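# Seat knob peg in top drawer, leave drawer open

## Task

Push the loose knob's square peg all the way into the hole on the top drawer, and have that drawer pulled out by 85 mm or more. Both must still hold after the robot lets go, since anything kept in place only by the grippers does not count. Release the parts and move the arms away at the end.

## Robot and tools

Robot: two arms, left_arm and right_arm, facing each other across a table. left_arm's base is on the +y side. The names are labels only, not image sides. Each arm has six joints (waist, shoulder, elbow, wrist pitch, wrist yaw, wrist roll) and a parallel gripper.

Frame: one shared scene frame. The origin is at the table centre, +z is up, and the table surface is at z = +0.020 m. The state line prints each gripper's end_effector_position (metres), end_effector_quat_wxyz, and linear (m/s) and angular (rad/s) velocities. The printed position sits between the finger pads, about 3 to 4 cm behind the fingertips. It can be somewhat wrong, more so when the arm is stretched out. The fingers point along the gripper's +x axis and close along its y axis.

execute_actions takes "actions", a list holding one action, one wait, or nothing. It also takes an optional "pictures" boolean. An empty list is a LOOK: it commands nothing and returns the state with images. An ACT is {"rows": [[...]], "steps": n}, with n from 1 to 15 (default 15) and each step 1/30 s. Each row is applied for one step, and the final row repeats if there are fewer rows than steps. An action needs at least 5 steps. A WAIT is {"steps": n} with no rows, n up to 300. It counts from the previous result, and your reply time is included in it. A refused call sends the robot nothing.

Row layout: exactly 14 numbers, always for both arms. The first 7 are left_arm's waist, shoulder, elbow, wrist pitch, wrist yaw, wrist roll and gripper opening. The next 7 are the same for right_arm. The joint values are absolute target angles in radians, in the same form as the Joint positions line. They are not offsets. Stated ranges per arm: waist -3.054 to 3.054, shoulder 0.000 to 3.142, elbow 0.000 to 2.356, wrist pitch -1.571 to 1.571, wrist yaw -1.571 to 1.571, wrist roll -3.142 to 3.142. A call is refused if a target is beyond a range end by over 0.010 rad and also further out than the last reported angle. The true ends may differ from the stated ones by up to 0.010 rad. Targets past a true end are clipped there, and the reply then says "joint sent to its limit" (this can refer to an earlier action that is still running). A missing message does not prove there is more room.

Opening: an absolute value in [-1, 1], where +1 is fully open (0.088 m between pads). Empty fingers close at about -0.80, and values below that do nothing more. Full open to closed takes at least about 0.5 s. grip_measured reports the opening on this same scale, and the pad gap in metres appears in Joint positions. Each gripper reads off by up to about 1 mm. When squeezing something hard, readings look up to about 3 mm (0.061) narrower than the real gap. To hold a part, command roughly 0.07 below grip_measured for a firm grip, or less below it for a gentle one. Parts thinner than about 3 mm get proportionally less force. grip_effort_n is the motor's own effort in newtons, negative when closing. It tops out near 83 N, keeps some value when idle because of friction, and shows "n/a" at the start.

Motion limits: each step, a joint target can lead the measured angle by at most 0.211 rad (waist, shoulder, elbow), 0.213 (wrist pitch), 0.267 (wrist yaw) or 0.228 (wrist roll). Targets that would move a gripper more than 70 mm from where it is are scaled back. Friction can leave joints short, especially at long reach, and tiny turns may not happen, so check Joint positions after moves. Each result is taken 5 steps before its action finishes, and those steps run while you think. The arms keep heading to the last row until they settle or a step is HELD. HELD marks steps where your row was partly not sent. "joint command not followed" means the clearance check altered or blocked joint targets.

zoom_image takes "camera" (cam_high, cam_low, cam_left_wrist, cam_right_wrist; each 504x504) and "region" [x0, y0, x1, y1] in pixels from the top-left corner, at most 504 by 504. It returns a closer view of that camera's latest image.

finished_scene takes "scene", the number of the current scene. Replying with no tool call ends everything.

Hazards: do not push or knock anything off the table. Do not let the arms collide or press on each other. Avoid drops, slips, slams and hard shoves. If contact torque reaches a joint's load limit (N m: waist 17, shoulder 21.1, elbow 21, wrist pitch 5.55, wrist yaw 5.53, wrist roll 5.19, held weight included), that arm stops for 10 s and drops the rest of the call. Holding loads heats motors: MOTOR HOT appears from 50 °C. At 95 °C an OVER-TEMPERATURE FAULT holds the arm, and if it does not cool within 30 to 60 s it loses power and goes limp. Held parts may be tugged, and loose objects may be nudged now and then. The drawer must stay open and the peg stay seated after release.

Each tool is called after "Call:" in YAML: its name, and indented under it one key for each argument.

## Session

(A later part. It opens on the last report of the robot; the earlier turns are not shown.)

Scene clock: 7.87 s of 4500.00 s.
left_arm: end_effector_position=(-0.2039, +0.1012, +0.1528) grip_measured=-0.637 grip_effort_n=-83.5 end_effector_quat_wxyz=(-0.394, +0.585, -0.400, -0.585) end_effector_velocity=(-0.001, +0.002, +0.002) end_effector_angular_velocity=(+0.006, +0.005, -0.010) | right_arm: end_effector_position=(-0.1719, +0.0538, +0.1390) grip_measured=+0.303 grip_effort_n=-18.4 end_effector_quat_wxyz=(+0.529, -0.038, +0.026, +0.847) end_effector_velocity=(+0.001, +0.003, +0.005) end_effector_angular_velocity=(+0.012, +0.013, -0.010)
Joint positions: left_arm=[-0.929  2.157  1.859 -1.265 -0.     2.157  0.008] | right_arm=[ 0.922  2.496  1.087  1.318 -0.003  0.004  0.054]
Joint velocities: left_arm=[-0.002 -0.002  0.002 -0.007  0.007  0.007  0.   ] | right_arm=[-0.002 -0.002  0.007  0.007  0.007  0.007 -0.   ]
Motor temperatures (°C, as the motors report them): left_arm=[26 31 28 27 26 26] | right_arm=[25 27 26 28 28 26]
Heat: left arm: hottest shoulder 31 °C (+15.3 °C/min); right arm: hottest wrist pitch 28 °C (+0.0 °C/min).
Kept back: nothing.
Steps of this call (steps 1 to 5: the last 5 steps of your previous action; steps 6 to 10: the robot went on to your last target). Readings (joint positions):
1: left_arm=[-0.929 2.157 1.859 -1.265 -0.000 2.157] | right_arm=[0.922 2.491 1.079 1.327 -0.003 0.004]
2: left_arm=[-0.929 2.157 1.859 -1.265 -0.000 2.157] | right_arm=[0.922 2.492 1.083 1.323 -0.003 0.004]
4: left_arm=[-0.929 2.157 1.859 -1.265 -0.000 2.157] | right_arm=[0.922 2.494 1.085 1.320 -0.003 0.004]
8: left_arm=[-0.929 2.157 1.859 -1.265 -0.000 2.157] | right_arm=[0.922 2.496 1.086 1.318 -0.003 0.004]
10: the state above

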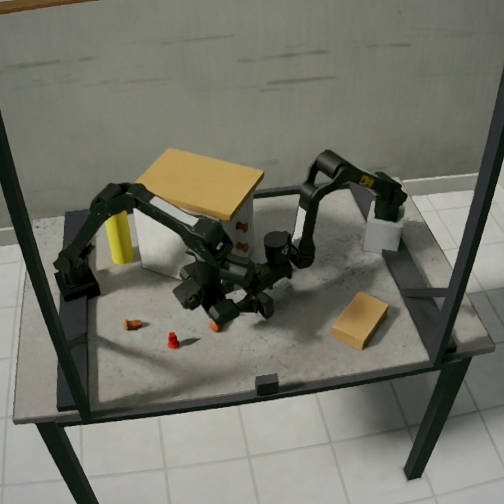

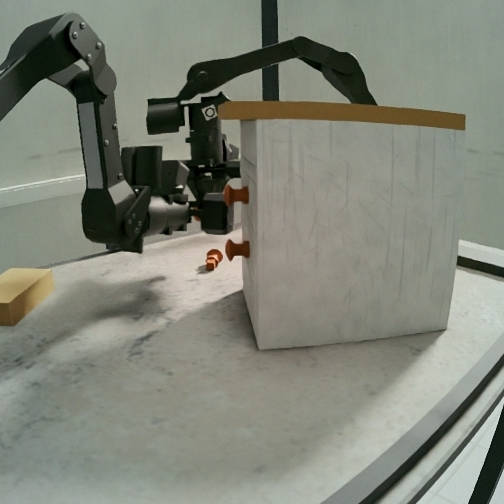

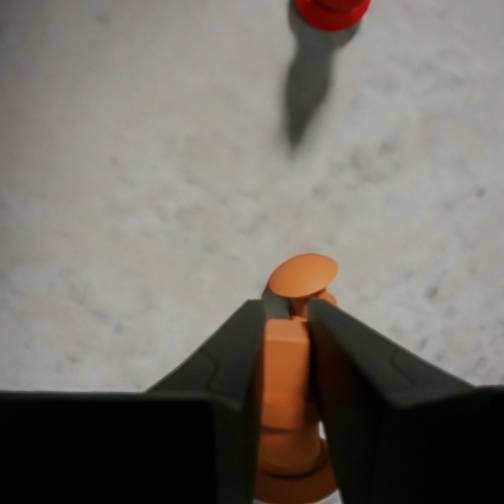

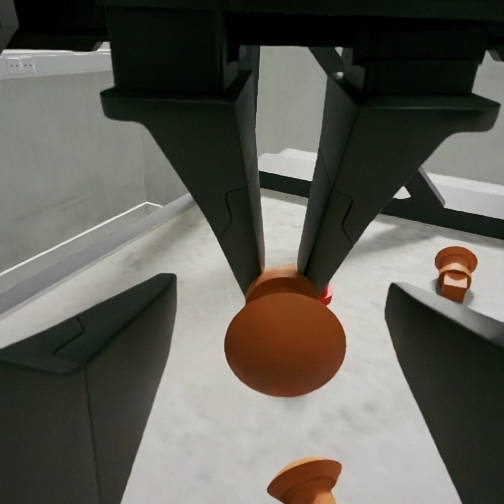

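Lower 5 mm, close.

Call:
execute_actions:
  actions:
    - {"rows":[[-0.93,2.167,1.862,-1.266,0,2.16,-0.72,0.92,2.512,1.095,1.295,0,0,0],[-0.93,2.167,1.862,-1.266,0,2.16,-0.72,0.92,2.512,1.095,1.295,0,0,0],[-0.93,2.167,1.862,-1.266,0,2.16,-0.72,0.92,2.512,1.095,1.295,0,0,0],[-0.93,2.167,1.862,-1.266,0,2.16,-0.72,0.92,2.512,1.095,1.295,0,0,0],[-0.93,2.167,1.862,-1.266,0,2.16,-0.72,0.92,2.512,1.095,1.295,0,0,-0.41]]}

Call:
execute_actions:
  actions:
    - {"rows":[[-0.93,2.167,1.862,-1.266,0,2.16,-0.3,0.92,2.512,1.095,1.295,0,0,-0.41]],"steps":10}

Call:
execute_actions:
  actions:
    - {"rows":[[-0.93,2.167,1.862,-1.266,0,2.16,-0.3,0.92,2.37,0.78,1.5,0,0,-0.41]]}

Call:
execute_actions:
  actions:
    - {"rows":[[-1.1,1.6,1.1,-1.07,0,1.72,-0.3,1.1,1.9,0.55,1.36,0,0,-0.41]]}

Call:
execute_actions:
  actions:
    - {"rows":[[-1.1,1.2,0.8,-0.8,0,1.72,-0.3,1.1,1.9,0.55,1.36,1.25,0,-0.41]]}

Call:
execute_actions:
  actions:
    - {"steps":20}
  pictures: true

Scene clock: 8.53 s of 4500.00 s.
left_arm: end_effector_position=(-0.2040, +0.1014, +0.1528) grip_measured=-0.637 grip_effort_n=-83.5 end_effector_quat_wxyz=(-0.395, +0.585, -0.400, -0.585) end_effector_velocity=(+0.002, +0.003, -0.001) end_effector_angular_velocity=(+0.006, -0.013, +0.020) | right_arm: end_effector_position=(-0.1719, +0.0538, +0.1349) grip_measured=-0.341 grip_effort_n=-83.5 end_effector_quat_wxyz=(+0.529, -0.046, +0.031, +0.847) end_effector_velocity=(-0.003, +0.000, +0.006) end_effector_angular_velocity=(+0.025, -0.011, +0.012)
Joint positions: left_arm=[-0.93   2.157  1.859 -1.265 -0.     2.158  0.008] | right_arm=[ 0.922  2.497  1.089  1.298 -0.002  0.004  0.022]
Joint velocities: left_arm=[-0.002 -0.002 -0.007 -0.007 -0.007 -0.022 -0.   ] | right_arm=[ 0.002 -0.007  0.002  0.007 -0.007 -0.022 -0.013]
Motor temperatures (°C, as the motors report them): left_arm=[26 31 28 27 26 26] | right_arm=[25 27 26 28 28 26]
Heat: left arm: hottest shoulder 31 °C (+14.1 °C/min); right arm: hottest wrist pitch 28 °C (+0.0 °C/min).
Steps of this call (steps 1 to 10: the robot went on to your last target; steps 11 to 20: the first 10 steps of this action). Readings (joint positions):
11: left_arm=[-0.929 2.157 1.859 -1.265 -0.000 2.157] | right_arm=[0.922 2.496 1.088 1.314 -0.003 0.004]
12: left_arm=[-0.929 2.157 1.859 -1.265 -0.000 2.157] | right_arm=[0.922 2.496 1.088 1.309 -0.003 0.004]
14: left_arm=[-0.929 2.157 1.859 -1.265 -0.000 2.157] | right_arm=[0.922 2.496 1.089 1.302 -0.003 0.004]
18: left_arm=[-0.930 2.157 1.859 -1.265 -0.000 2.157] | right_arm=[0.922 2.497 1.089 1.298 -0.002 0.004]
20: the state above

Scene clock: 8.87 s of 4500.00 s.
left_arm: end_effector_position=(-0.2040, +0.1015, +0.1528) grip_measured=-0.367 grip_effort_n=13.7 end_effector_quat_wxyz=(-0.395, +0.585, -0.400, -0.585) end_effector_velocity=(+0.002, -0.000, +0.002) end_effector_angular_velocity=(-0.010, -0.019, +0.020) | right_arm: end_effector_position=(-0.1717, +0.0538, +0.1348) grip_measured=-0.342 grip_effort_n=-83.5 end_effector_quat_wxyz=(+0.529, -0.046, +0.031, +0.847) end_effector_velocity=(+0.000, -0.000, -0.001) end_effector_angular_velocity=(-0.004, -0.009, +0.006)
Joint positions: left_arm=[-0.93   2.157  1.859 -1.265 -0.     2.158  0.021] | right_arm=[ 0.922  2.497  1.089  1.297 -0.002  0.004  0.022]
Joint velocities: left_arm=[-0.002 -0.002  0.002 -0.007 -0.022 -0.022  0.037] | right_arm=[-0.002 -0.002 -0.002 -0.007 -0.007 -0.007 -0.   ]
Motor temperatures (°C, as the motors report them): left_arm=[26 31 28 27 26 26] | right_arm=[25 27 26 28 28 26]
Heat: left arm: hottest shoulder 31 °C (+13.5 °C/min); right arm: hottest wrist pitch 28 °C (+0.0 °C/min).
Steps of this call (steps 1 to 5: the last 5 steps of your previous action; steps 6 to 10: the first 5 steps of this action). Readings (joint positions):
6: left_arm=[-0.930 2.157 1.859 -1.265 -0.000 2.158] | right_arm=[0.922 2.497 1.089 1.298 -0.002 0.004]
7: left_arm=[-0.930 2.157 1.859 -1.265 -0.000 2.158] | right_arm=[0.922 2.497 1.089 1.298 -0.002 0.004]
9: left_arm=[-0.930 2.157 1.859 -1.265 -0.000 2.158] | right_arm=[0.922 2.497 1.089 1.297 -0.002 0.004]
10: the state above

Scene clock: 9.37 s of 4500.00 s.
left_arm: end_effector_position=(-0.2040, +0.1015, +0.1528) grip_measured=-0.302 grip_effort_n=12.3 end_effector_quat_wxyz=(-0.395, +0.585, -0.400, -0.585) end_effector_velocity=(+0.005, +0.003, +0.000) end_effector_angular_velocity=(+0.006, -0.031, +0.005) | right_arm: end_effector_position=(-0.1437, -0.0038, +0.1425) grip_measured=-0.342 grip_effort_n=-83.5 end_effector_quat_wxyz=(+0.529, -0.045, +0.031, +0.847) end_effector_velocity=(+0.014, -0.023, -0.010) end_effector_angular_velocity=(-0.017, -0.015, +0.001)
Joint positions: left_arm=[-0.93   2.157  1.859 -1.265 -0.     2.158  0.024] | right_arm=[ 0.922  2.389  0.79   1.49  -0.002  0.004  0.022]
Joint velocities: left_arm=[-0.002 -0.002 -0.002 -0.022 -0.022 -0.007 -0.   ] | right_arm=[-0.007 -0.002 -0.105  0.081 -0.007 -0.007 -0.   ]
Motor temperatures (°C, as the motors report them): left_arm=[26 31 28 27 26 26] | right_arm=[25 27 26 28 28 26]
Heat: left arm: hottest shoulder 31 °C (+12.8 °C/min); right arm: hottest wrist pitch 28 °C (+0.0 °C/min).
Steps of this call (steps 1 to 5: the last 5 steps of your previous action; steps 6 to 15: the first 10 steps of this action). Readings (joint positions):
6: left_arm=[-0.930 2.157 1.859 -1.265 -0.000 2.158] | right_arm=[0.922 2.485 1.061 1.324 -0.002 0.004]
7: left_arm=[-0.930 2.157 1.859 -1.265 -0.000 2.158] | right_arm=[0.922 2.462 0.999 1.389 -0.002 0.004]
9: left_arm=[-0.930 2.157 1.859 -1.265 -0.000 2.158] | right_arm=[0.922 2.412 0.883 1.455 -0.002 0.004]
13: left_arm=[-0.930 2.157 1.859 -1.265 -0.000 2.158] | right_arm=[0.922 2.389 0.801 1.485 -0.002 0.004]
15: the state above

Scene clock: 9.87 s of 4500.00 s.
left_arm: end_effector_position=(-0.1946, +0.2187, +0.1891) grip_measured=-0.302 grip_effort_n=12.3 end_effector_quat_wxyz=(-0.274, +0.607, -0.377, -0.644) end_effector_velocity=(+0.320, +0.226, -0.099) end_effector_angular_velocity=(+0.236, -0.259, +0.411) | right_arm: end_effector_position=(-0.1927, -0.0832, +0.2511) grip_measured=-0.342 grip_effort_n=-83.5 end_effector_quat_wxyz=(+0.451, +0.002, +0.001, +0.892) end_effector_velocity=(+0.020, -0.005, +0.345) end_effector_angular_velocity=(+0.668, +0.497, -0.034)
Joint positions: left_arm=[-1.111  1.64   1.303 -1.078  0.005  1.742  0.024] | right_arm=[ 1.102  1.937  0.564  1.375 -0.003  0.004  0.022]
Joint velocities: left_arm=[ 0.178 -1.14  -1.57   0.081 -0.051 -0.227 -0.   ] | right_arm=[-0.027 -0.813 -0.002  0.022  0.007  0.007 -0.   ]
Motor temperatures (°C, as the motors report them): left_arm=[26 32 28 27 26 26] | right_arm=[25 27 26 28 28 26]
Heat: left arm: hottest shoulder 32 °C (+18.2 °C/min); right arm: hottest wrist pitch 28 °C (+0.0 °C/min).
Steps of this call (steps 1 to 5: the last 5 steps of your previous action; steps 6 to 15: the first 10 steps of this action). Readings (joint positions):
6: left_arm=[-0.937 2.130 1.825 -1.220 -0.007 2.114] | right_arm=[0.931 2.365 0.765 1.475 0.008 0.004]
7: left_arm=[-0.960 2.089 1.766 -1.167 -0.011 2.049] | right_arm=[0.957 2.324 0.718 1.436 0.012 0.004]
9: left_arm=[-1.033 1.987 1.644 -1.120 -0.004 1.918] | right_arm=[1.034 2.224 0.624 1.395 0.002 0.004]
13: left_arm=[-1.120 1.738 1.413 -1.081 0.007 1.765] | right_arm=[1.103 2.012 0.563 1.369 -0.005 0.004]
15: the state above

Scene clock: 10.37 s of 4500.00 s.
left_arm: end_effector_position=(-0.1455, +0.2627, +0.1738) grip_measured=-0.302 grip_effort_n=11.9 end_effector_quat_wxyz=(-0.184, +0.579, -0.438, -0.662) end_effector_velocity=(+0.007, +0.009, +0.015) end_effector_angular_velocity=(-0.086, +0.097, +0.002) | right_arm: end_effector_position=(-0.0820, -0.0574, +0.2573) grip_measured=-0.342 grip_effort_n=-83.5 end_effector_quat_wxyz=(+0.753, +0.006, +0.001, +0.659) end_effector_velocity=(+0.345, -0.045, -0.006) end_effector_angular_velocity=(-0.030, -0.005, -2.300)
Joint positions: left_arm=[-1.1    1.21   0.826 -0.806  0.002  1.723  0.024] | right_arm=[1.102 1.906 0.555 1.359 0.764 0.004 0.022]
Joint velocities: left_arm=[-0.002 -0.164 -0.085  0.051  0.007 -0.007 -0.   ] | right_arm=[-0.007 -0.002 -0.002 -0.022  2.293 -0.007 -0.   ]
Motor temperatures (°C, as the motors report them): left_arm=[26 32 28 27 26 26] | right_arm=[25 27 26 28 28 26]
Heat: left arm: hottest shoulder 32 °C (+17.4 °C/min); right arm: hottest wrist pitch 28 °C (+0.0 °C/min).
Steps of this call (steps 1 to 5: the last 5 steps of your previous action; steps 6 to 15: the first 10 steps of this action). Readings (joint positions):
6: left_arm=[-1.100 1.579 1.083 -1.024 0.002 1.725] | right_arm=[1.105 1.906 0.556 1.359 0.048 0.004]
7: left_arm=[-1.100 1.531 1.019 -0.946 0.002 1.723] | right_arm=[1.107 1.906 0.555 1.359 0.133 0.004]
9: left_arm=[-1.100 1.406 0.908 -0.878 0.002 1.723] | right_arm=[1.104 1.906 0.555 1.359 0.292 0.004]
13: left_arm=[-1.100 1.232 0.829 -0.817 0.002 1.723] | right_arm=[1.102 1.906 0.555 1.359 0.607 0.004]
15: the state above

Scene clock: 11.03 s of 4500.00 s.
left_arm: end_effector_position=(-0.1436, +0.2646, +0.1705) grip_measured=-0.302 grip_effort_n=11.9 end_effector_quat_wxyz=(-0.186, +0.580, -0.436, -0.662) end_effector_velocity=(+0.002, +0.001, -0.001) end_effector_angular_velocity=(+0.002, -0.008, +0.007) | right_arm: end_effector_position=(-0.0142, -0.0837, +0.2567) grip_measured=-0.342 grip_effort_n=-83.5 end_effector_quat_wxyz=(+0.889, +0.005, +0.001, +0.458) end_effector_velocity=(+0.000, +0.000, -0.002) end_effector_angular_velocity=(-0.014, -0.013, +0.005)
Joint positions: left_arm=[-1.1    1.205  0.811 -0.802  0.002  1.723  0.024] | right_arm=[1.099 1.906 0.555 1.359 1.247 0.004 0.022]
Joint velocities: left_arm=[-0.002 -0.002 -0.002 -0.007 -0.007 -0.007  0.   ] | right_arm=[-0.002  0.002 -0.002 -0.007 -0.007 -0.007 -0.   ]
Motor temperatures (°C, as the motors report them): left_arm=[26 32 28 27 26 26] | right_arm=[25 27 26 28 28 26]
Heat: left arm: hottest shoulder 32 °C (+16.3 °C/min); right arm: hottest wrist pitch 28 °C (+0.0 °C/min).
Kept back: nothing.
Steps of this call (steps 1 to 5: the last 5 steps of your previous action; steps 6 to 20: the robot went on to your last target). Readings (joint positions):
1: left_arm=[-1.100 1.207 0.822 -0.805 0.002 1.723] | right_arm=[1.102 1.906 0.555 1.359 0.843 0.004]
2: left_arm=[-1.100 1.206 0.819 -0.805 0.002 1.723] | right_arm=[1.102 1.906 0.555 1.359 0.921 0.004]
4: left_arm=[-1.100 1.206 0.813 -0.804 0.002 1.723] | right_arm=[1.101 1.906 0.555 1.359 1.075 0.004]
8: left_arm=[-1.100 1.205 0.811 -0.802 0.002 1.723] | right_arm=[1.099 1.906 0.555 1.359 1.213 0.004]
20: the state above

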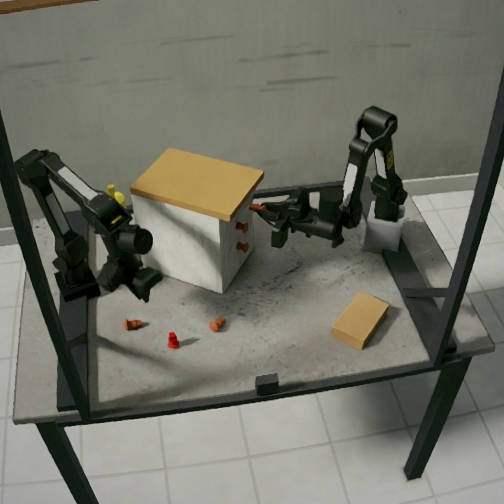

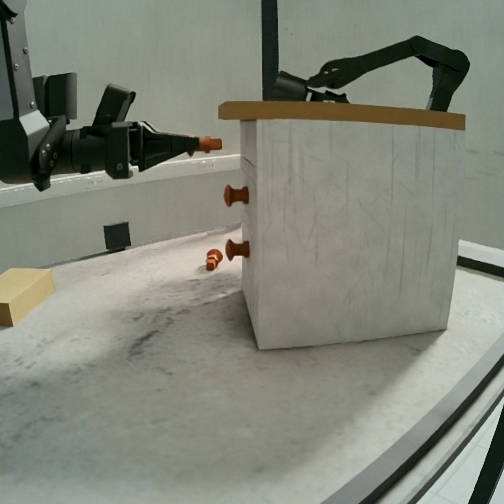

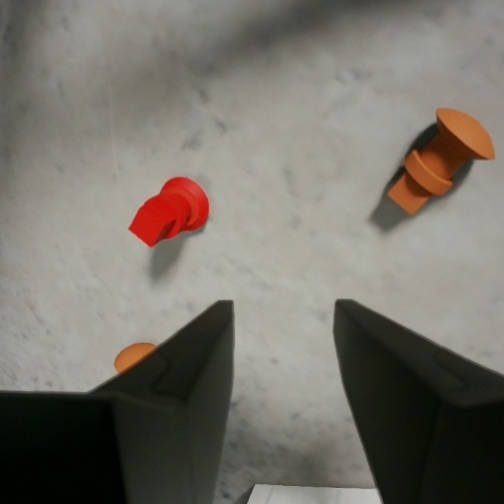

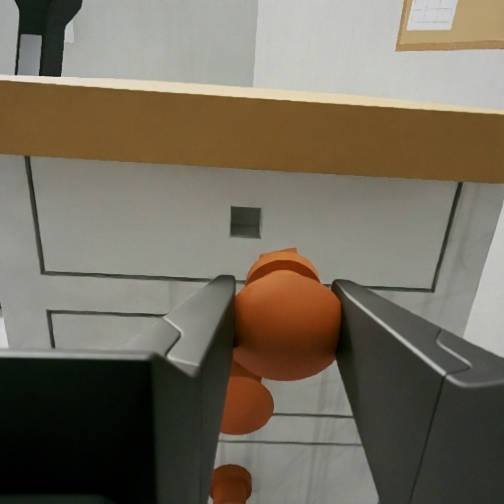

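Call:
execute_actions:
  actions:
    - {"rows":[[-1.1,1.2,0.8,-0.8,0,1.72,-0.3,1.018,1.884,0.566,1.335,1.087,0.2,-0.41]]}

Call:
execute_actions:
  actions: []

Call:
zoom_image:
  camera: "cam_low"
  region: [150, 90, 290, 230]

Call:
zoom_image:
  camera: "cam_right_wrist"
  region: [210, 180, 350, 320]

Scene clock: 11.70 s of 4500.00 s.
left_arm: end_effector_position=(-0.1437, +0.2646, +0.1706) grip_measured=-0.302 grip_effort_n=11.9 end_effector_quat_wxyz=(-0.186, +0.580, -0.436, -0.662) end_effector_velocity=(+0.005, +0.002, -0.002) end_effector_angular_velocity=(-0.001, -0.032, -0.001) | right_arm: end_effector_position=(-0.0054, -0.0644, +0.2578) grip_measured=-0.342 grip_effort_n=-83.5 end_effector_quat_wxyz=(+0.867, +0.082, +0.047, +0.489) end_effector_velocity=(-0.005, +0.004, -0.001) end_effector_angular_velocity=(+0.020, +0.040, +0.049)
Joint positions: left_arm=[-1.1    1.205  0.811 -0.801  0.002  1.723  0.024] | right_arm=[1.021 1.897 0.558 1.338 1.093 0.191 0.022]
Joint velocities: left_arm=[-0.002 -0.002 -0.002 -0.022 -0.022  0.007 -0.   ] | right_arm=[-0.002 -0.002 -0.002 -0.007 -0.051  0.051 -0.   ]
Motor temperatures (°C, as the motors report them): left_arm=[26 32 28 27 26 26] | right_arm=[25 27 26 28 28 26]
Heat: left arm: hottest shoulder 32 °C (+15.4 °C/min); right arm: hottest wrist pitch 28 °C (+0.0 °C/min).
Steps of this call (steps 1 to 10: the robot went on to your last target; steps 11 to 20: the first 10 steps of this action). Readings (joint positions):
11: left_arm=[-1.100 1.205 0.811 -0.802 0.002 1.723] | right_arm=[1.092 1.905 0.555 1.356 1.216 0.043]
12: left_arm=[-1.100 1.205 0.811 -0.802 0.002 1.723] | right_arm=[1.073 1.904 0.555 1.349 1.171 0.092]
14: left_arm=[-1.100 1.205 0.811 -0.801 0.002 1.723] | right_arm=[1.038 1.901 0.558 1.344 1.128 0.148]
18: left_arm=[-1.100 1.205 0.811 -0.801 0.002 1.723] | right_arm=[1.021 1.897 0.558 1.339 1.098 0.185]
20: the state above

Scene clock: 11.87 s of 4500.00 s.
left_arm: end_effector_position=(-0.1437, +0.2646, +0.1706) grip_measured=-0.302 grip_effort_n=12.3 end_effector_quat_wxyz=(-0.186, +0.580, -0.436, -0.662) end_effector_velocity=(-0.002, +0.001, +0.002) end_effector_angular_velocity=(-0.002, +0.015, +0.002) | right_arm: end_effector_position=(-0.0056, -0.0642, +0.2577) grip_measured=-0.342 grip_effort_n=-83.5 end_effector_quat_wxyz=(+0.866, +0.084, +0.048, +0.490) end_effector_velocity=(+0.002, +0.001, -0.001) end_effector_angular_velocity=(-0.002, +0.002, -0.000)
Joint positions: left_arm=[-1.1    1.205  0.811 -0.801  0.002  1.723  0.024] | right_arm=[1.021 1.897 0.558 1.337 1.09  0.194 0.022]
Joint velocities: left_arm=[-0.002 -0.007 -0.002  0.007  0.007 -0.007 -0.   ] | right_arm=[-0.007 -0.002 -0.002 -0.007 -0.007  0.007  0.   ]
Motor temperatures (°C, as the motors report them): left_arm=[26 32 28 28 26 26] | right_arm=[25 28 26 28 28 26]
Heat: left arm: hottest shoulder 32 °C (+15.2 °C/min); right arm: hottest shoulder 28 °C (+0.0 °C/min).
Kept back: nothing.
Steps of this call (steps 1 to 5: the last 5 steps of your previous action). Readings (joint positions):
1: left_arm=[-1.100 1.205 0.811 -0.801 0.002 1.723] | right_arm=[1.021 1.897 0.558 1.338 1.092 0.192]
2: left_arm=[-1.100 1.205 0.811 -0.801 0.002 1.723] | right_arm=[1.021 1.897 0.558 1.338 1.091 0.193]
4: left_arm=[-1.100 1.205 0.811 -0.801 0.002 1.723] | right_arm=[1.021 1.897 0.558 1.338 1.091 0.194]
5: the state above

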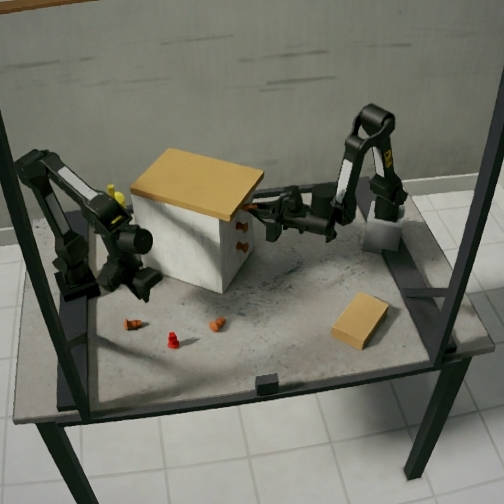

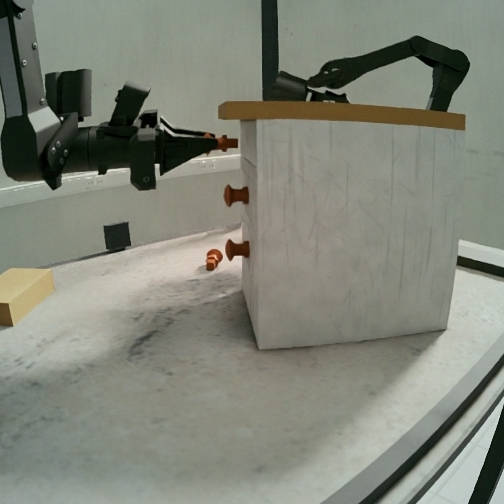

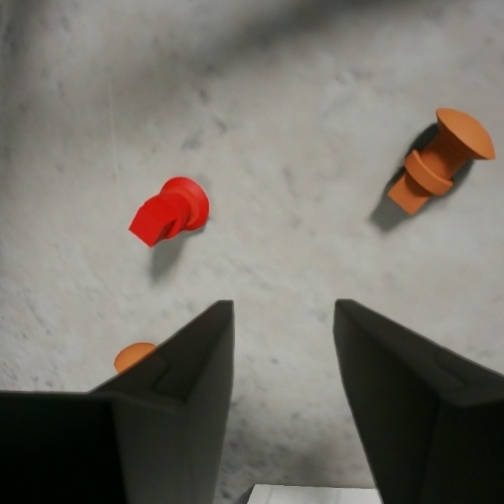

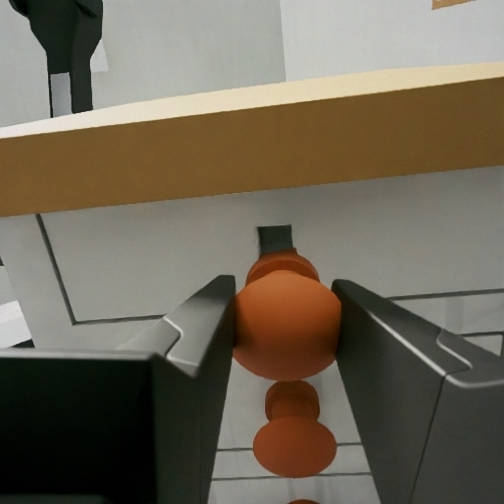

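Region (150, 90, 290, 230) of cam_low's 504x504 image, scaled by 3.600, with more detail than that image has.

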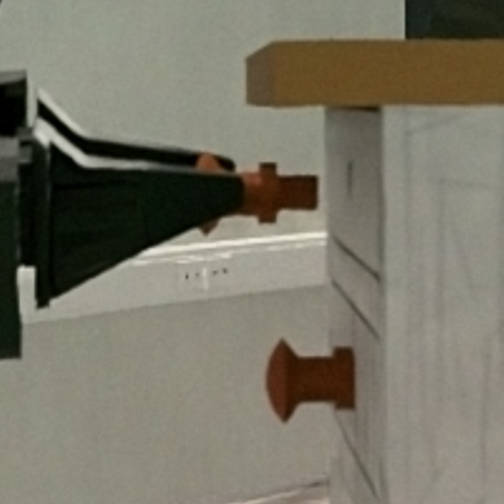

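Region (210, 180, 350, 320) of cam_right_wrist's 504x504 image, scaled by 3.600, with more detail than that image has.

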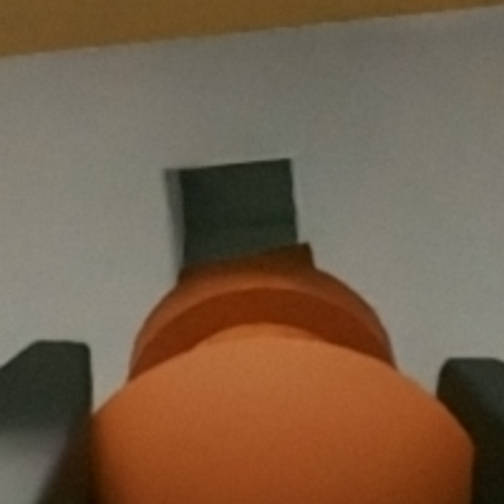

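Call:
execute_actions:
  actions:
    - {"rows":[[-1.1,1.2,0.8,-0.8,0,1.72,-0.3,0.994,1.876,0.584,1.31,1.063,0.33,-0.41]]}

Call:
execute_actions:
  actions: []

Call:
zoom_image:
  camera: "cam_low"
  region: [150, 90, 290, 230]

Call:
zoom_image:
  camera: "cam_right_wrist"
  region: [210, 180, 350, 320]

Scene clock: 12.37 s of 4500.00 s.
left_arm: end_effector_position=(-0.1437, +0.2646, +0.1706) grip_measured=-0.302 grip_effort_n=11.9 end_effector_quat_wxyz=(-0.186, +0.580, -0.436, -0.662) end_effector_velocity=(+0.005, +0.002, -0.002) end_effector_angular_velocity=(+0.007, -0.024, +0.026) | right_arm: end_effector_position=(-0.0016, -0.0574, +0.2619) grip_measured=-0.342 grip_effort_n=-83.5 end_effector_quat_wxyz=(+0.859, +0.140, +0.079, +0.486) end_effector_velocity=(+0.000, +0.000, -0.003) end_effector_angular_velocity=(-0.008, +0.008, +0.005)
Joint positions: left_arm=[-1.1    1.205  0.811 -0.801  0.002  1.723  0.024] | right_arm=[0.997 1.888 0.576 1.313 1.067 0.322 0.022]
Joint velocities: left_arm=[-0.002 -0.002 -0.002 -0.022 -0.022 -0.022  0.   ] | right_arm=[-0.002 -0.002 -0.002 -0.022 -0.007  0.022 -0.   ]
Motor temperatures (°C, as the motors report them): left_arm=[26 32 28 28 26 26] | right_arm=[25 28 27 28 28 26]
Heat: left arm: hottest shoulder 32 °C (+14.6 °C/min); right arm: hottest shoulder 28 °C (+0.0 °C/min).
Steps of this call (steps 1 to 5: the robot went on to your last target; steps 6 to 15: the first 10 steps of this action). Readings (joint positions):
6: left_arm=[-1.100 1.205 0.811 -0.801 0.002 1.723] | right_arm=[1.019 1.896 0.560 1.331 1.084 0.224]
7: left_arm=[-1.100 1.205 0.811 -0.801 0.002 1.723] | right_arm=[1.013 1.895 0.564 1.324 1.078 0.258]
9: left_arm=[-1.100 1.205 0.811 -0.801 0.002 1.723] | right_arm=[1.002 1.892 0.572 1.319 1.072 0.295]
13: left_arm=[-1.100 1.205 0.811 -0.801 0.002 1.723] | right_arm=[0.997 1.888 0.576 1.314 1.067 0.319]
15: the state above

Scene clock: 12.53 s of 4500.00 s.
left_arm: end_effector_position=(-0.1437, +0.2646, +0.1706) grip_measured=-0.302 grip_effort_n=11.9 end_effector_quat_wxyz=(-0.186, +0.580, -0.436, -0.662) end_effector_velocity=(+0.005, -0.000, -0.001) end_effector_angular_velocity=(-0.007, -0.018, +0.017) | right_arm: end_effector_position=(-0.0016, -0.0574, +0.2619) grip_measured=-0.342 grip_effort_n=-83.5 end_effector_quat_wxyz=(+0.859, +0.141, +0.080, +0.486) end_effector_velocity=(+0.000, +0.000, -0.003) end_effector_angular_velocity=(-0.014, -0.012, +0.005)
Joint positions: left_arm=[-1.1    1.205  0.811 -0.801  0.002  1.723  0.024] | right_arm=[0.997 1.888 0.576 1.312 1.066 0.325 0.022]
Joint velocities: left_arm=[ 0.002 -0.007 -0.007 -0.007 -0.022 -0.007 -0.   ] | right_arm=[-0.002  0.002 -0.002 -0.007 -0.007 -0.007 -0.   ]
Motor temperatures (°C, as the motors report them): left_arm=[26 32 28 28 26 26] | right_arm=[25 28 27 28 28 26]
Heat: left arm: hottest shoulder 32 °C (+14.4 °C/min); right arm: hottest shoulder 28 °C (+0.0 °C/min).
Kept back: nothing.
Steps of this call (steps 1 to 5: the last 5 steps of your previous action). Readings (joint positions):
1: left_arm=[-1.100 1.205 0.811 -0.801 0.002 1.723] | right_arm=[0.997 1.888 0.576 1.313 1.067 0.323]
2: left_arm=[-1.100 1.205 0.811 -0.801 0.002 1.723] | right_arm=[0.997 1.888 0.576 1.313 1.066 0.324]
4: left_arm=[-1.100 1.205 0.811 -0.801 0.002 1.723] | right_arm=[0.997 1.888 0.576 1.313 1.066 0.324]
5: the state above

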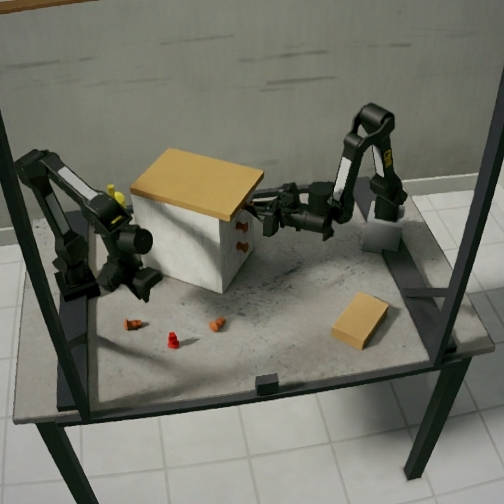

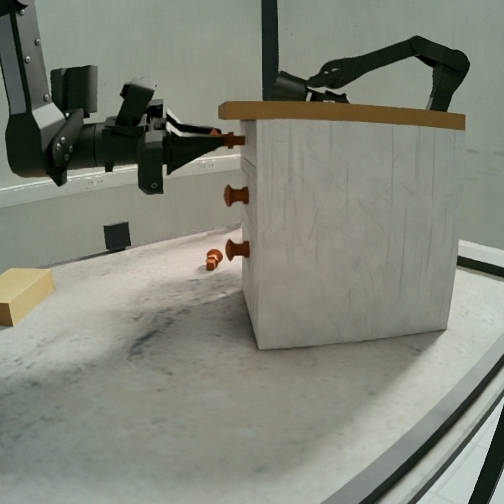

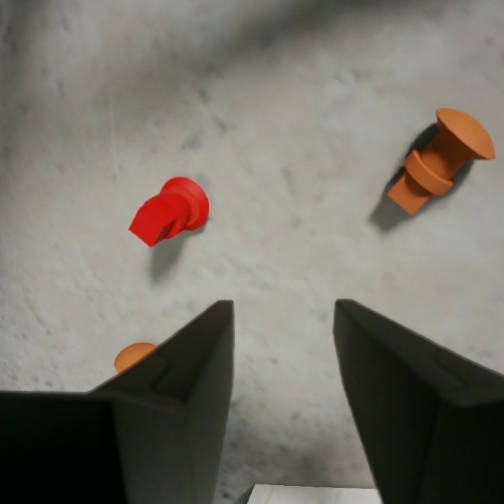

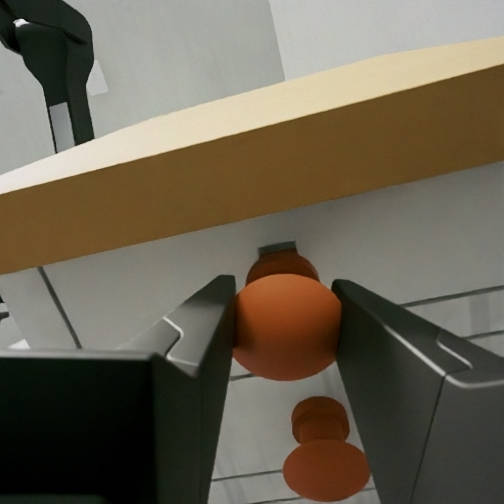

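Region (150, 90, 290, 230) of cam_low's 504x504 image, scaled by 3.600, with more detail than that image has.

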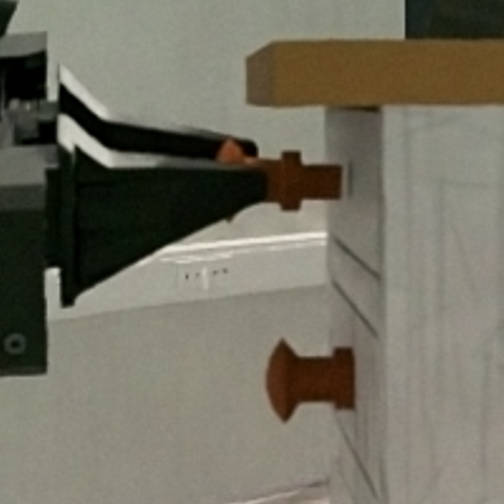

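Region (210, 180, 350, 320) of cam_right_wrist's 504x504 image, scaled by 3.600, with more detail than that image has.

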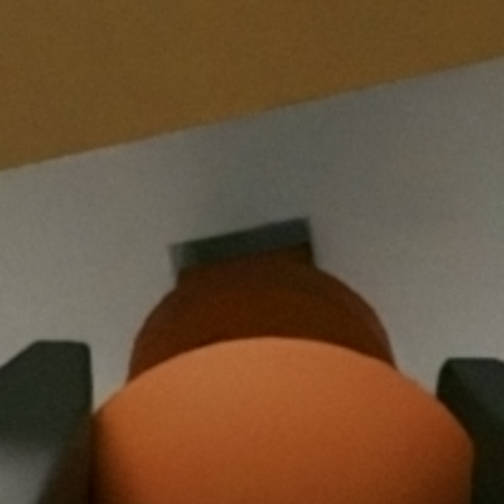

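Aligned. Insert.

Call:
execute_actions:
  actions:
    - {"rows":[[-1.1,1.2,0.8,-0.8,0,1.72,-0.3,0.97,1.903,0.601,1.3,1.039,0.33,-0.41]],"steps":12}

Call:
execute_actions:
  actions:
    - {"rows":[[-1.1,1.2,0.8,-0.8,0,1.72,-0.3,0.93,1.915,0.632,1.29,1.012,0.33,-0.41]]}

Call:
execute_actions:
  actions: []

Call:
zoom_image:
  camera: "cam_low"
  region: [150, 90, 290, 230]

Scene clock: 12.93 s of 4500.00 s.
left_arm: end_effector_position=(-0.1437, +0.2646, +0.1706) grip_measured=-0.302 grip_effort_n=12.3 end_effector_quat_wxyz=(-0.186, +0.580, -0.436, -0.662) end_effector_velocity=(+0.002, +0.001, -0.001) end_effector_angular_velocity=(+0.006, -0.004, +0.021) | right_arm: end_effector_position=(+0.0023, -0.0513, +0.2631) grip_measured=-0.342 grip_effort_n=-83.5 end_effector_quat_wxyz=(+0.858, +0.141, +0.080, +0.487) end_effector_velocity=(-0.004, +0.002, -0.006) end_effector_angular_velocity=(-0.031, -0.029, +0.024)
Joint positions: left_arm=[-1.1    1.205  0.811 -0.801  0.002  1.723  0.024] | right_arm=[0.975 1.891 0.59  1.302 1.043 0.325 0.022]
Joint velocities: left_arm=[-0.002 -0.002 -0.002 -0.007 -0.007 -0.022 -0.   ] | right_arm=[ 0.002  0.017  0.002 -0.007 -0.022 -0.022 -0.   ]
Motor temperatures (°C, as the motors report them): left_arm=[26 32 29 28 26 26] | right_arm=[25 28 27 28 28 26]
Heat: left arm: hottest shoulder 32 °C (+13.9 °C/min); right arm: hottest shoulder 28 °C (+0.0 °C/min).
Steps of this call (steps 1 to 5: the robot went on to your last target; steps 6 to 12: the first 7 steps of this action). Readings (joint positions):
6: left_arm=[-1.100 1.205 0.811 -0.801 0.002 1.723] | right_arm=[0.995 1.888 0.578 1.311 1.061 0.325]
7: left_arm=[-1.100 1.205 0.811 -0.801 0.002 1.723] | right_arm=[0.989 1.889 0.582 1.307 1.054 0.325]
9: left_arm=[-1.100 1.205 0.811 -0.801 0.002 1.723] | right_arm=[0.978 1.890 0.589 1.304 1.048 0.325]
12: the state above

Scene clock: 13.43 s of 4500.00 s.
left_arm: end_effector_position=(-0.1437, +0.2646, +0.1706) grip_measured=-0.302 grip_effort_n=11.9 end_effector_quat_wxyz=(-0.186, +0.580, -0.436, -0.662) end_effector_velocity=(+0.002, +0.003, -0.001) end_effector_angular_velocity=(+0.002, -0.008, +0.002) | right_arm: end_effector_position=(+0.0081, -0.0424, +0.2634) grip_measured=-0.342 grip_effort_n=-83.5 end_effector_quat_wxyz=(+0.859, +0.142, +0.080, +0.485) end_effector_velocity=(+0.002, -0.001, -0.001) end_effector_angular_velocity=(-0.010, -0.010, -0.010)
Joint positions: left_arm=[-1.1    1.205  0.811 -0.801  0.002  1.723  0.024] | right_arm=[0.945 1.904 0.615 1.291 1.017 0.325 0.022]
Joint velocities: left_arm=[-0.007 -0.007 -0.007 -0.007 -0.007 -0.007 -0.   ] | right_arm=[-0.002 -0.002 -0.002 -0.007  0.007 -0.007  0.   ]
Motor temperatures (°C, as the motors report them): left_arm=[26 32 29 28 26 26] | right_arm=[25 28 27 28 28 26]
Heat: left arm: hottest shoulder 32 °C (+13.4 °C/min); right arm: hottest shoulder 28 °C (+0.0 °C/min).
Steps of this call (steps 1 to 5: the last 5 steps of your previous action; steps 6 to 15: the first 10 steps of this action). Readings (joint positions):
6: left_arm=[-1.100 1.205 0.811 -0.801 0.002 1.723] | right_arm=[0.971 1.894 0.595 1.300 1.038 0.325]
7: left_arm=[-1.100 1.205 0.811 -0.801 0.002 1.723] | right_arm=[0.961 1.897 0.602 1.296 1.031 0.325]
9: left_arm=[-1.100 1.205 0.811 -0.801 0.002 1.723] | right_arm=[0.946 1.902 0.613 1.292 1.020 0.325]
13: left_arm=[-1.100 1.205 0.811 -0.801 0.002 1.723] | right_arm=[0.945 1.904 0.615 1.291 1.017 0.325]
15: the state above

Scene clock: 13.60 s of 4500.00 s.
left_arm: end_effector_position=(-0.1437, +0.2646, +0.1706) grip_measured=-0.302 grip_effort_n=11.9 end_effector_quat_wxyz=(-0.186, +0.580, -0.436, -0.662) end_effector_velocity=(+0.002, +0.001, -0.002) end_effector_angular_velocity=(+0.006, -0.012, +0.007) | right_arm: end_effector_position=(+0.0080, -0.0424, +0.2634) grip_measured=-0.342 grip_effort_n=-83.5 end_effector_quat_wxyz=(+0.859, +0.142, +0.080, +0.485) end_effector_velocity=(-0.000, +0.001, +0.002) end_effector_angular_velocity=(+0.006, +0.007, +0.005)
Joint positions: left_arm=[-1.1    1.205  0.811 -0.801  0.002  1.723  0.024] | right_arm=[0.945 1.904 0.615 1.291 1.017 0.325 0.022]
Joint velocities: left_arm=[-0.002  0.002 -0.002 -0.007 -0.007 -0.007 -0.   ] | right_arm=[-0.002 -0.007  0.002 -0.007 -0.007  0.007 -0.   ]
Motor temperatures (°C, as the motors report them): left_arm=[26 32 29 28 26 26] | right_arm=[25 28 27 28 28 26]
Heat: left arm: hottest shoulder 32 °C (+13.2 °C/min); right arm: hottest shoulder 28 °C (+0.0 °C/min).
Kept back: nothing.
Steps of this call (steps 1 to 5: the last 5 steps of your previous action). Readings (joint positions):
1: left_arm=[-1.100 1.205 0.811 -0.801 0.002 1.723] | right_arm=[0.945 1.904 0.615 1.291 1.017 0.325]
2: left_arm=[-1.100 1.205 0.811 -0.801 0.002 1.723] | right_arm=[0.945 1.904 0.615 1.291 1.017 0.325]
4: left_arm=[-1.100 1.205 0.811 -0.801 0.002 1.723] | right_arm=[0.945 1.904 0.615 1.291 1.017 0.325]
5: the state above

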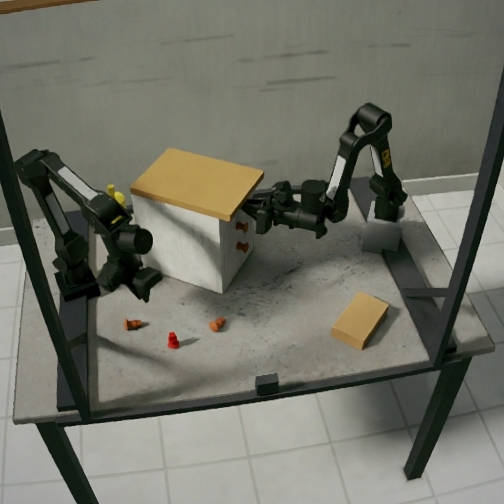

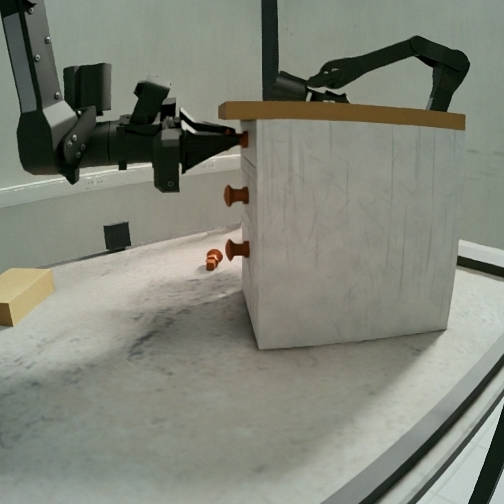

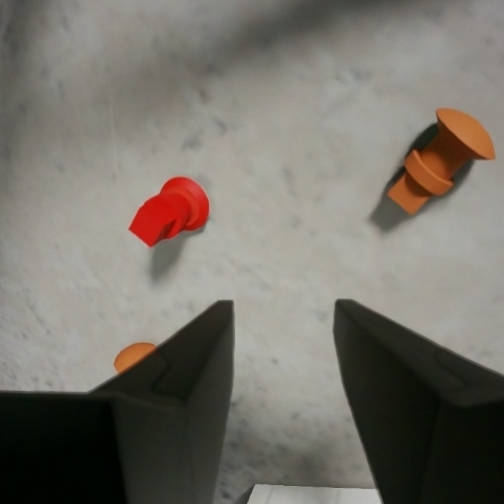

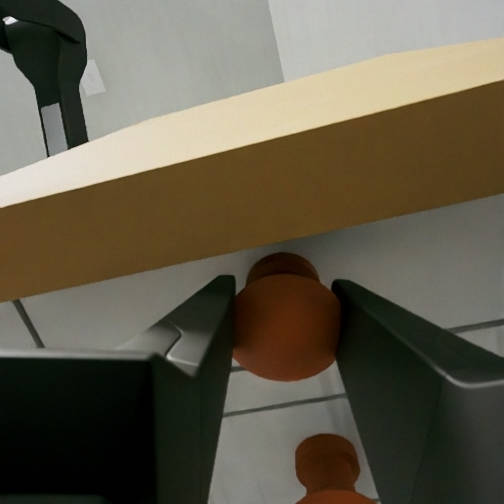

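Region (150, 90, 290, 230) of cam_low's 504x504 image, scaled by 3.600, with more detail than that image has.

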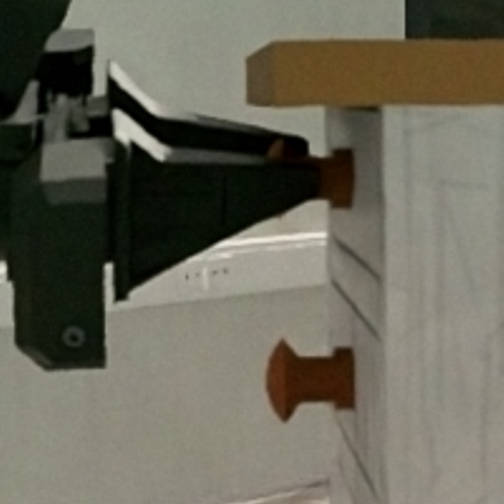

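Call:
execute_actions:
  actions:
    - {"rows":[[-1.1,1.2,0.8,-0.8,0,1.72,-0.3,0.92,1.915,0.64,1.29,1.012,0.33,-0.41],[-1.1,1.2,0.8,-0.8,0,1.72,-0.3,0.92,1.915,0.64,1.29,1.012,0.33,-0.41],[-1.1,1.2,0.8,-0.8,0,1.72,-0.3,0.92,1.915,0.64,1.29,1.012,0.33,-0.41],[-1.1,1.2,0.8,-0.8,0,1.72,-0.3,0.92,1.915,0.64,1.29,1.012,0.33,-0.41],[-1.1,1.2,0.8,-0.8,0,1.72,-0.3,0.96,1.886,0.6,1.295,1.032,0.33,-0.41],[-1.1,1.2,0.8,-0.8,0,1.72,-0.3,0.977,1.88,0.59,1.298,1.049,0.33,-0.41],[-1.1,1.2,0.8,-0.8,0,1.72,-0.3,0.977,1.88,0.59,1.298,1.049,0.33,-0.41],[-1.1,1.2,0.8,-0.8,0,1.72,-0.3,1.01,1.866,0.568,1.306,1.082,0.33,-0.41],[-1.1,1.2,0.8,-0.8,0,1.72,-0.3,1.01,1.866,0.568,1.306,1.082,0.33,-0.41],[-1.1,1.2,0.8,-0.8,0,1.72,-0.3,1.042,1.853,0.548,1.313,1.114,0.33,-0.41],[-1.1,1.2,0.8,-0.8,0,1.72,-0.3,1.042,1.853,0.548,1.313,1.114,0.33,-0.41],[-1.1,1.2,0.8,-0.8,0,1.72,-0.3,1.078,1.842,0.53,1.32,1.15,0.33,-0.41],[-1.1,1.2,0.8,-0.8,0,1.72,-0.3,1.078,1.842,0.53,1.32,1.15,0.33,-0.41],[-1.1,1.2,0.8,-0.8,0,1.72,-0.3,1.114,1.831,0.513,1.326,1.186,0.33,-0.41]]}

Call:
execute_actions:
  actions:
    - {"rows":[[-1.1,1.2,0.8,-0.8,0,1.72,-0.3,1.151,1.821,0.497,1.332,1.223,0.33,-0.41],[-1.1,1.2,0.8,-0.8,0,1.72,-0.3,1.151,1.821,0.497,1.332,1.223,0.33,-0.41],[-1.1,1.2,0.8,-0.8,0,1.72,-0.3,1.188,1.813,0.484,1.337,1.26,0.33,-0.41],[-1.1,1.2,0.8,-0.8,0,1.72,-0.3,1.188,1.813,0.484,1.337,1.26,0.33,-0.41],[-1.1,1.2,0.8,-0.8,0,1.72,-0.3,1.225,1.806,0.473,1.341,1.297,0.33,-0.41],[-1.1,1.2,0.8,-0.8,0,1.72,-0.3,1.225,1.806,0.473,1.341,1.297,0.33,-0.41],[-1.1,1.2,0.8,-0.8,0,1.72,-0.3,1.262,1.801,0.464,1.345,1.334,0.33,-0.41]]}

Call:
execute_actions:
  actions:
    - {"rows":[[-1.1,1.2,0.8,-0.8,0,1.72,-0.3,1.262,1.801,0.464,1.345,1.334,0.33,0.6]],"steps":10}

Call:
execute_actions:
  actions:
    - {"rows":[[-1.1,1.2,0.8,-0.8,0,1.72,-0.3,1.55,1.79,0.44,1.345,1.56,0.33,0.6]]}
  pictures: true

Scene clock: 14.60 s of 4500.00 s.
left_arm: end_effector_position=(-0.1437, +0.2646, +0.1706) grip_measured=-0.302 grip_effort_n=11.9 end_effector_quat_wxyz=(-0.186, +0.580, -0.436, -0.662) end_effector_velocity=(+0.005, +0.004, -0.005) end_effector_angular_velocity=(+0.024, -0.021, +0.021) | right_arm: end_effector_position=(+0.0014, -0.0555, +0.2625) grip_measured=-0.342 grip_effort_n=-83.5 end_effector_quat_wxyz=(+0.862, +0.139, +0.079, +0.481) end_effector_velocity=(-0.086, -0.133, -0.000) end_effector_angular_velocity=(-0.026, -0.021, +0.015)
Joint positions: left_arm=[-1.1    1.205  0.811 -0.801  0.002  1.723  0.024] | right_arm=[0.988 1.887 0.584 1.299 1.069 0.325 0.022]
Joint velocities: left_arm=[-0.002  0.002 -0.007 -0.022 -0.007 -0.022 -0.   ] | right_arm=[ 0.476 -0.203 -0.31   0.081  0.462 -0.007 -0.   ]
Motor temperatures (°C, as the motors report them): left_arm=[26 32 29 28 26 26] | right_arm=[25 28 27 28 28 26]
Heat: left arm: hottest shoulder 32 °C (+12.3 °C/min); right arm: hottest shoulder 28 °C (+0.0 °C/min).
Steps of this call (steps 1 to 15: the robot went on to your last target; steps 16 to 20: nothing new was sent; steps 21 to 30: the first 10 steps of this action). Readings (joint positions):
21: left_arm=[-1.100 1.205 0.811 -0.801 0.002 1.723] | right_arm=[0.944 1.904 0.616 1.290 1.017 0.325]
22: left_arm=[-1.100 1.205 0.811 -0.801 0.002 1.723] | right_arm=[0.943 1.905 0.616 1.289 1.016 0.325]
24: left_arm=[-1.100 1.205 0.811 -0.801 0.002 1.723] | right_arm=[0.943 1.905 0.617 1.289 1.016 0.325]
28: left_arm=[-1.100 1.205 0.811 -0.801 0.002 1.723] | right_arm=[0.961 1.899 0.603 1.293 1.042 0.325]
30: the state above

Scene clock: 15.10 s of 4500.00 s.
left_arm: end_effector_position=(-0.1437, +0.2646, +0.1706) grip_measured=-0.302 grip_effort_n=11.9 end_effector_quat_wxyz=(-0.186, +0.580, -0.436, -0.662) end_effector_velocity=(+0.003, +0.002, -0.000) end_effector_angular_velocity=(+0.009, -0.015, +0.007) | right_arm: end_effector_position=(-0.0416, -0.1195, +0.2615) grip_measured=-0.342 grip_effort_n=-83.5 end_effector_quat_wxyz=(+0.859, +0.136, +0.078, +0.487) end_effector_velocity=(-0.036, -0.048, -0.001) end_effector_angular_velocity=(-0.011, -0.016, +0.034)
Joint positions: left_arm=[-1.1    1.205  0.811 -0.801  0.002  1.723  0.024] | right_arm=[1.247 1.82  0.471 1.337 1.315 0.325 0.022]
Joint velocities: left_arm=[-0.002 -0.002  0.002 -0.022 -0.007 -0.007 -0.   ] | right_arm=[ 0.217 -0.037 -0.056  0.007  0.183 -0.007 -0.   ]
Motor temperatures (°C, as the motors report them): left_arm=[26 32 29 28 26 26] | right_arm=[25 28 27 28 28 26]
Heat: left arm: hottest shoulder 32 °C (+11.9 °C/min); right arm: hottest shoulder 28 °C (+0.0 °C/min).
Steps of this call (steps 1 to 5: the last 5 steps of your previous action; steps 6 to 15: the first 10 steps of this action). Readings (joint positions):
6: left_arm=[-1.100 1.205 0.811 -0.801 0.002 1.723] | right_arm=[1.093 1.852 0.527 1.318 1.169 0.325]
7: left_arm=[-1.100 1.205 0.811 -0.801 0.002 1.723] | right_arm=[1.112 1.847 0.519 1.320 1.186 0.325]
9: left_arm=[-1.100 1.205 0.811 -0.801 0.002 1.723] | right_arm=[1.149 1.838 0.503 1.326 1.223 0.325]
13: left_arm=[-1.100 1.205 0.811 -0.801 0.002 1.723] | right_arm=[1.223 1.824 0.478 1.335 1.297 0.325]
15: the state above

Scene clock: 15.43 s of 4500.00 s.
left_arm: end_effector_position=(-0.1437, +0.2646, +0.1706) grip_measured=-0.302 grip_effort_n=11.9 end_effector_quat_wxyz=(-0.186, +0.580, -0.436, -0.662) end_effector_velocity=(+0.003, -0.000, -0.001) end_effector_angular_velocity=(-0.007, -0.018, +0.012) | right_arm: end_effector_position=(-0.0428, -0.1226, +0.2633) grip_measured=+0.204 grip_effort_n=13.3 end_effector_quat_wxyz=(+0.859, +0.140, +0.079, +0.485) end_effector_velocity=(+0.001, -0.001, +0.010) end_effector_angular_velocity=(+0.026, +0.029, -0.005)
Joint positions: left_arm=[-1.1    1.205  0.811 -0.801  0.002  1.723  0.024] | right_arm=[1.259 1.813 0.468 1.343 1.331 0.325 0.049]
Joint velocities: left_arm=[-0.002 -0.002 -0.002 -0.007 -0.022 -0.007 -0.   ] | right_arm=[ 0.002 -0.037  0.002 -0.007  0.007  0.007  0.175]
Motor temperatures (°C, as the motors report them): left_arm=[26 32 29 28 26 26] | right_arm=[25 28 27 28 28 26]
Heat: left arm: hottest shoulder 32 °C (+11.7 °C/min); right arm: hottest shoulder 28 °C (+0.0 °C/min).
Steps of this call (steps 1 to 5: the last 5 steps of your previous action; steps 6 to 10: the first 5 steps of this action). Readings (joint positions):
6: left_arm=[-1.100 1.205 0.811 -0.801 0.002 1.723] | right_arm=[1.257 1.818 0.468 1.339 1.329 0.325]
7: left_arm=[-1.100 1.205 0.811 -0.801 0.002 1.723] | right_arm=[1.257 1.818 0.468 1.340 1.330 0.325]
9: left_arm=[-1.100 1.205 0.811 -0.801 0.002 1.723] | right_arm=[1.259 1.814 0.468 1.342 1.331 0.325]
10: the state above

Scene clock: 15.93 s of 4500.00 s.
left_arm: end_effector_position=(-0.1437, +0.2646, +0.1706) grip_measured=-0.302 grip_effort_n=12.3 end_effector_quat_wxyz=(-0.186, +0.580, -0.436, -0.662) end_effector_velocity=(+0.003, +0.002, -0.002) end_effector_angular_velocity=(+0.010, -0.008, +0.021) | right_arm: end_effector_position=(-0.0913, -0.1806, +0.2623) grip_measured=+0.597 grip_effort_n=13.3 end_effector_quat_wxyz=(+0.844, +0.134, +0.081, +0.513) end_effector_velocity=(+0.004, -0.008, -0.001) end_effector_angular_velocity=(-0.009, -0.018, -0.029)
Joint positions: left_arm=[-1.1    1.205  0.811 -0.801  0.002  1.723  0.024] | right_arm=[1.544 1.801 0.447 1.343 1.552 0.326 0.068]
Joint velocities: left_arm=[-0.002 -0.002 -0.007 -0.007 -0.007 -0.022 -0.   ] | right_arm=[ 0.022 -0.007 -0.012 -0.007  0.051 -0.007  0.   ]
Motor temperatures (°C, as the motors report them): left_arm=[26 32 29 28 26 26] | right_arm=[25 28 27 28 28 26]
Heat: left arm: hottest shoulder 32 °C (+11.3 °C/min); right arm: hottest shoulder 28 °C (+0.0 °C/min).
Steps of this call (steps 1 to 5: the last 5 steps of your previous action; steps 6 to 15: the first 10 steps of this action). Readings (joint positions):
6: left_arm=[-1.100 1.205 0.811 -0.801 0.002 1.723] | right_arm=[1.280 1.811 0.467 1.343 1.380 0.325]
7: left_arm=[-1.100 1.205 0.811 -0.801 0.002 1.723] | right_arm=[1.337 1.808 0.461 1.343 1.446 0.326]
9: left_arm=[-1.100 1.205 0.811 -0.801 0.002 1.723] | right_arm=[1.460 1.804 0.452 1.343 1.504 0.326]
13: left_arm=[-1.100 1.205 0.811 -0.801 0.002 1.723] | right_arm=[1.540 1.802 0.449 1.343 1.545 0.326]
15: the state above

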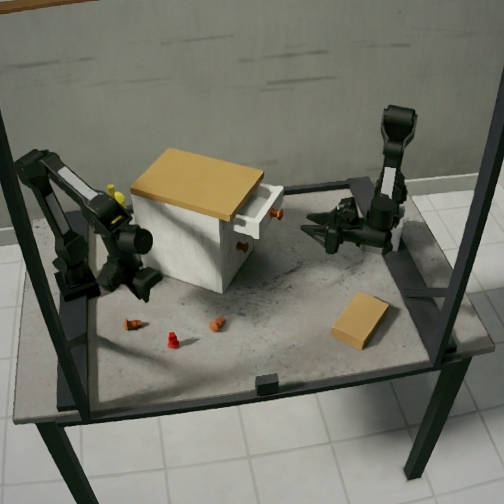

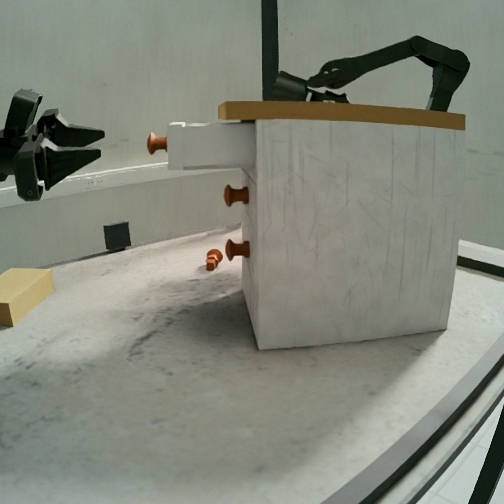

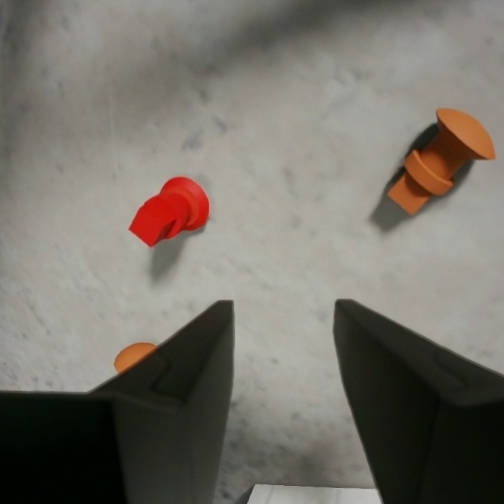

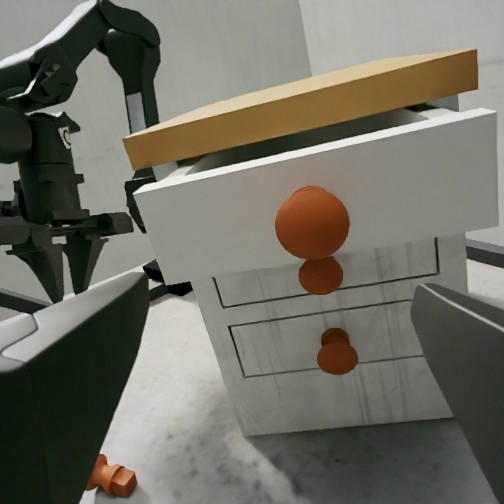

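Call:
finished_scene:
  scene: 2

The scene is finished: the task was done.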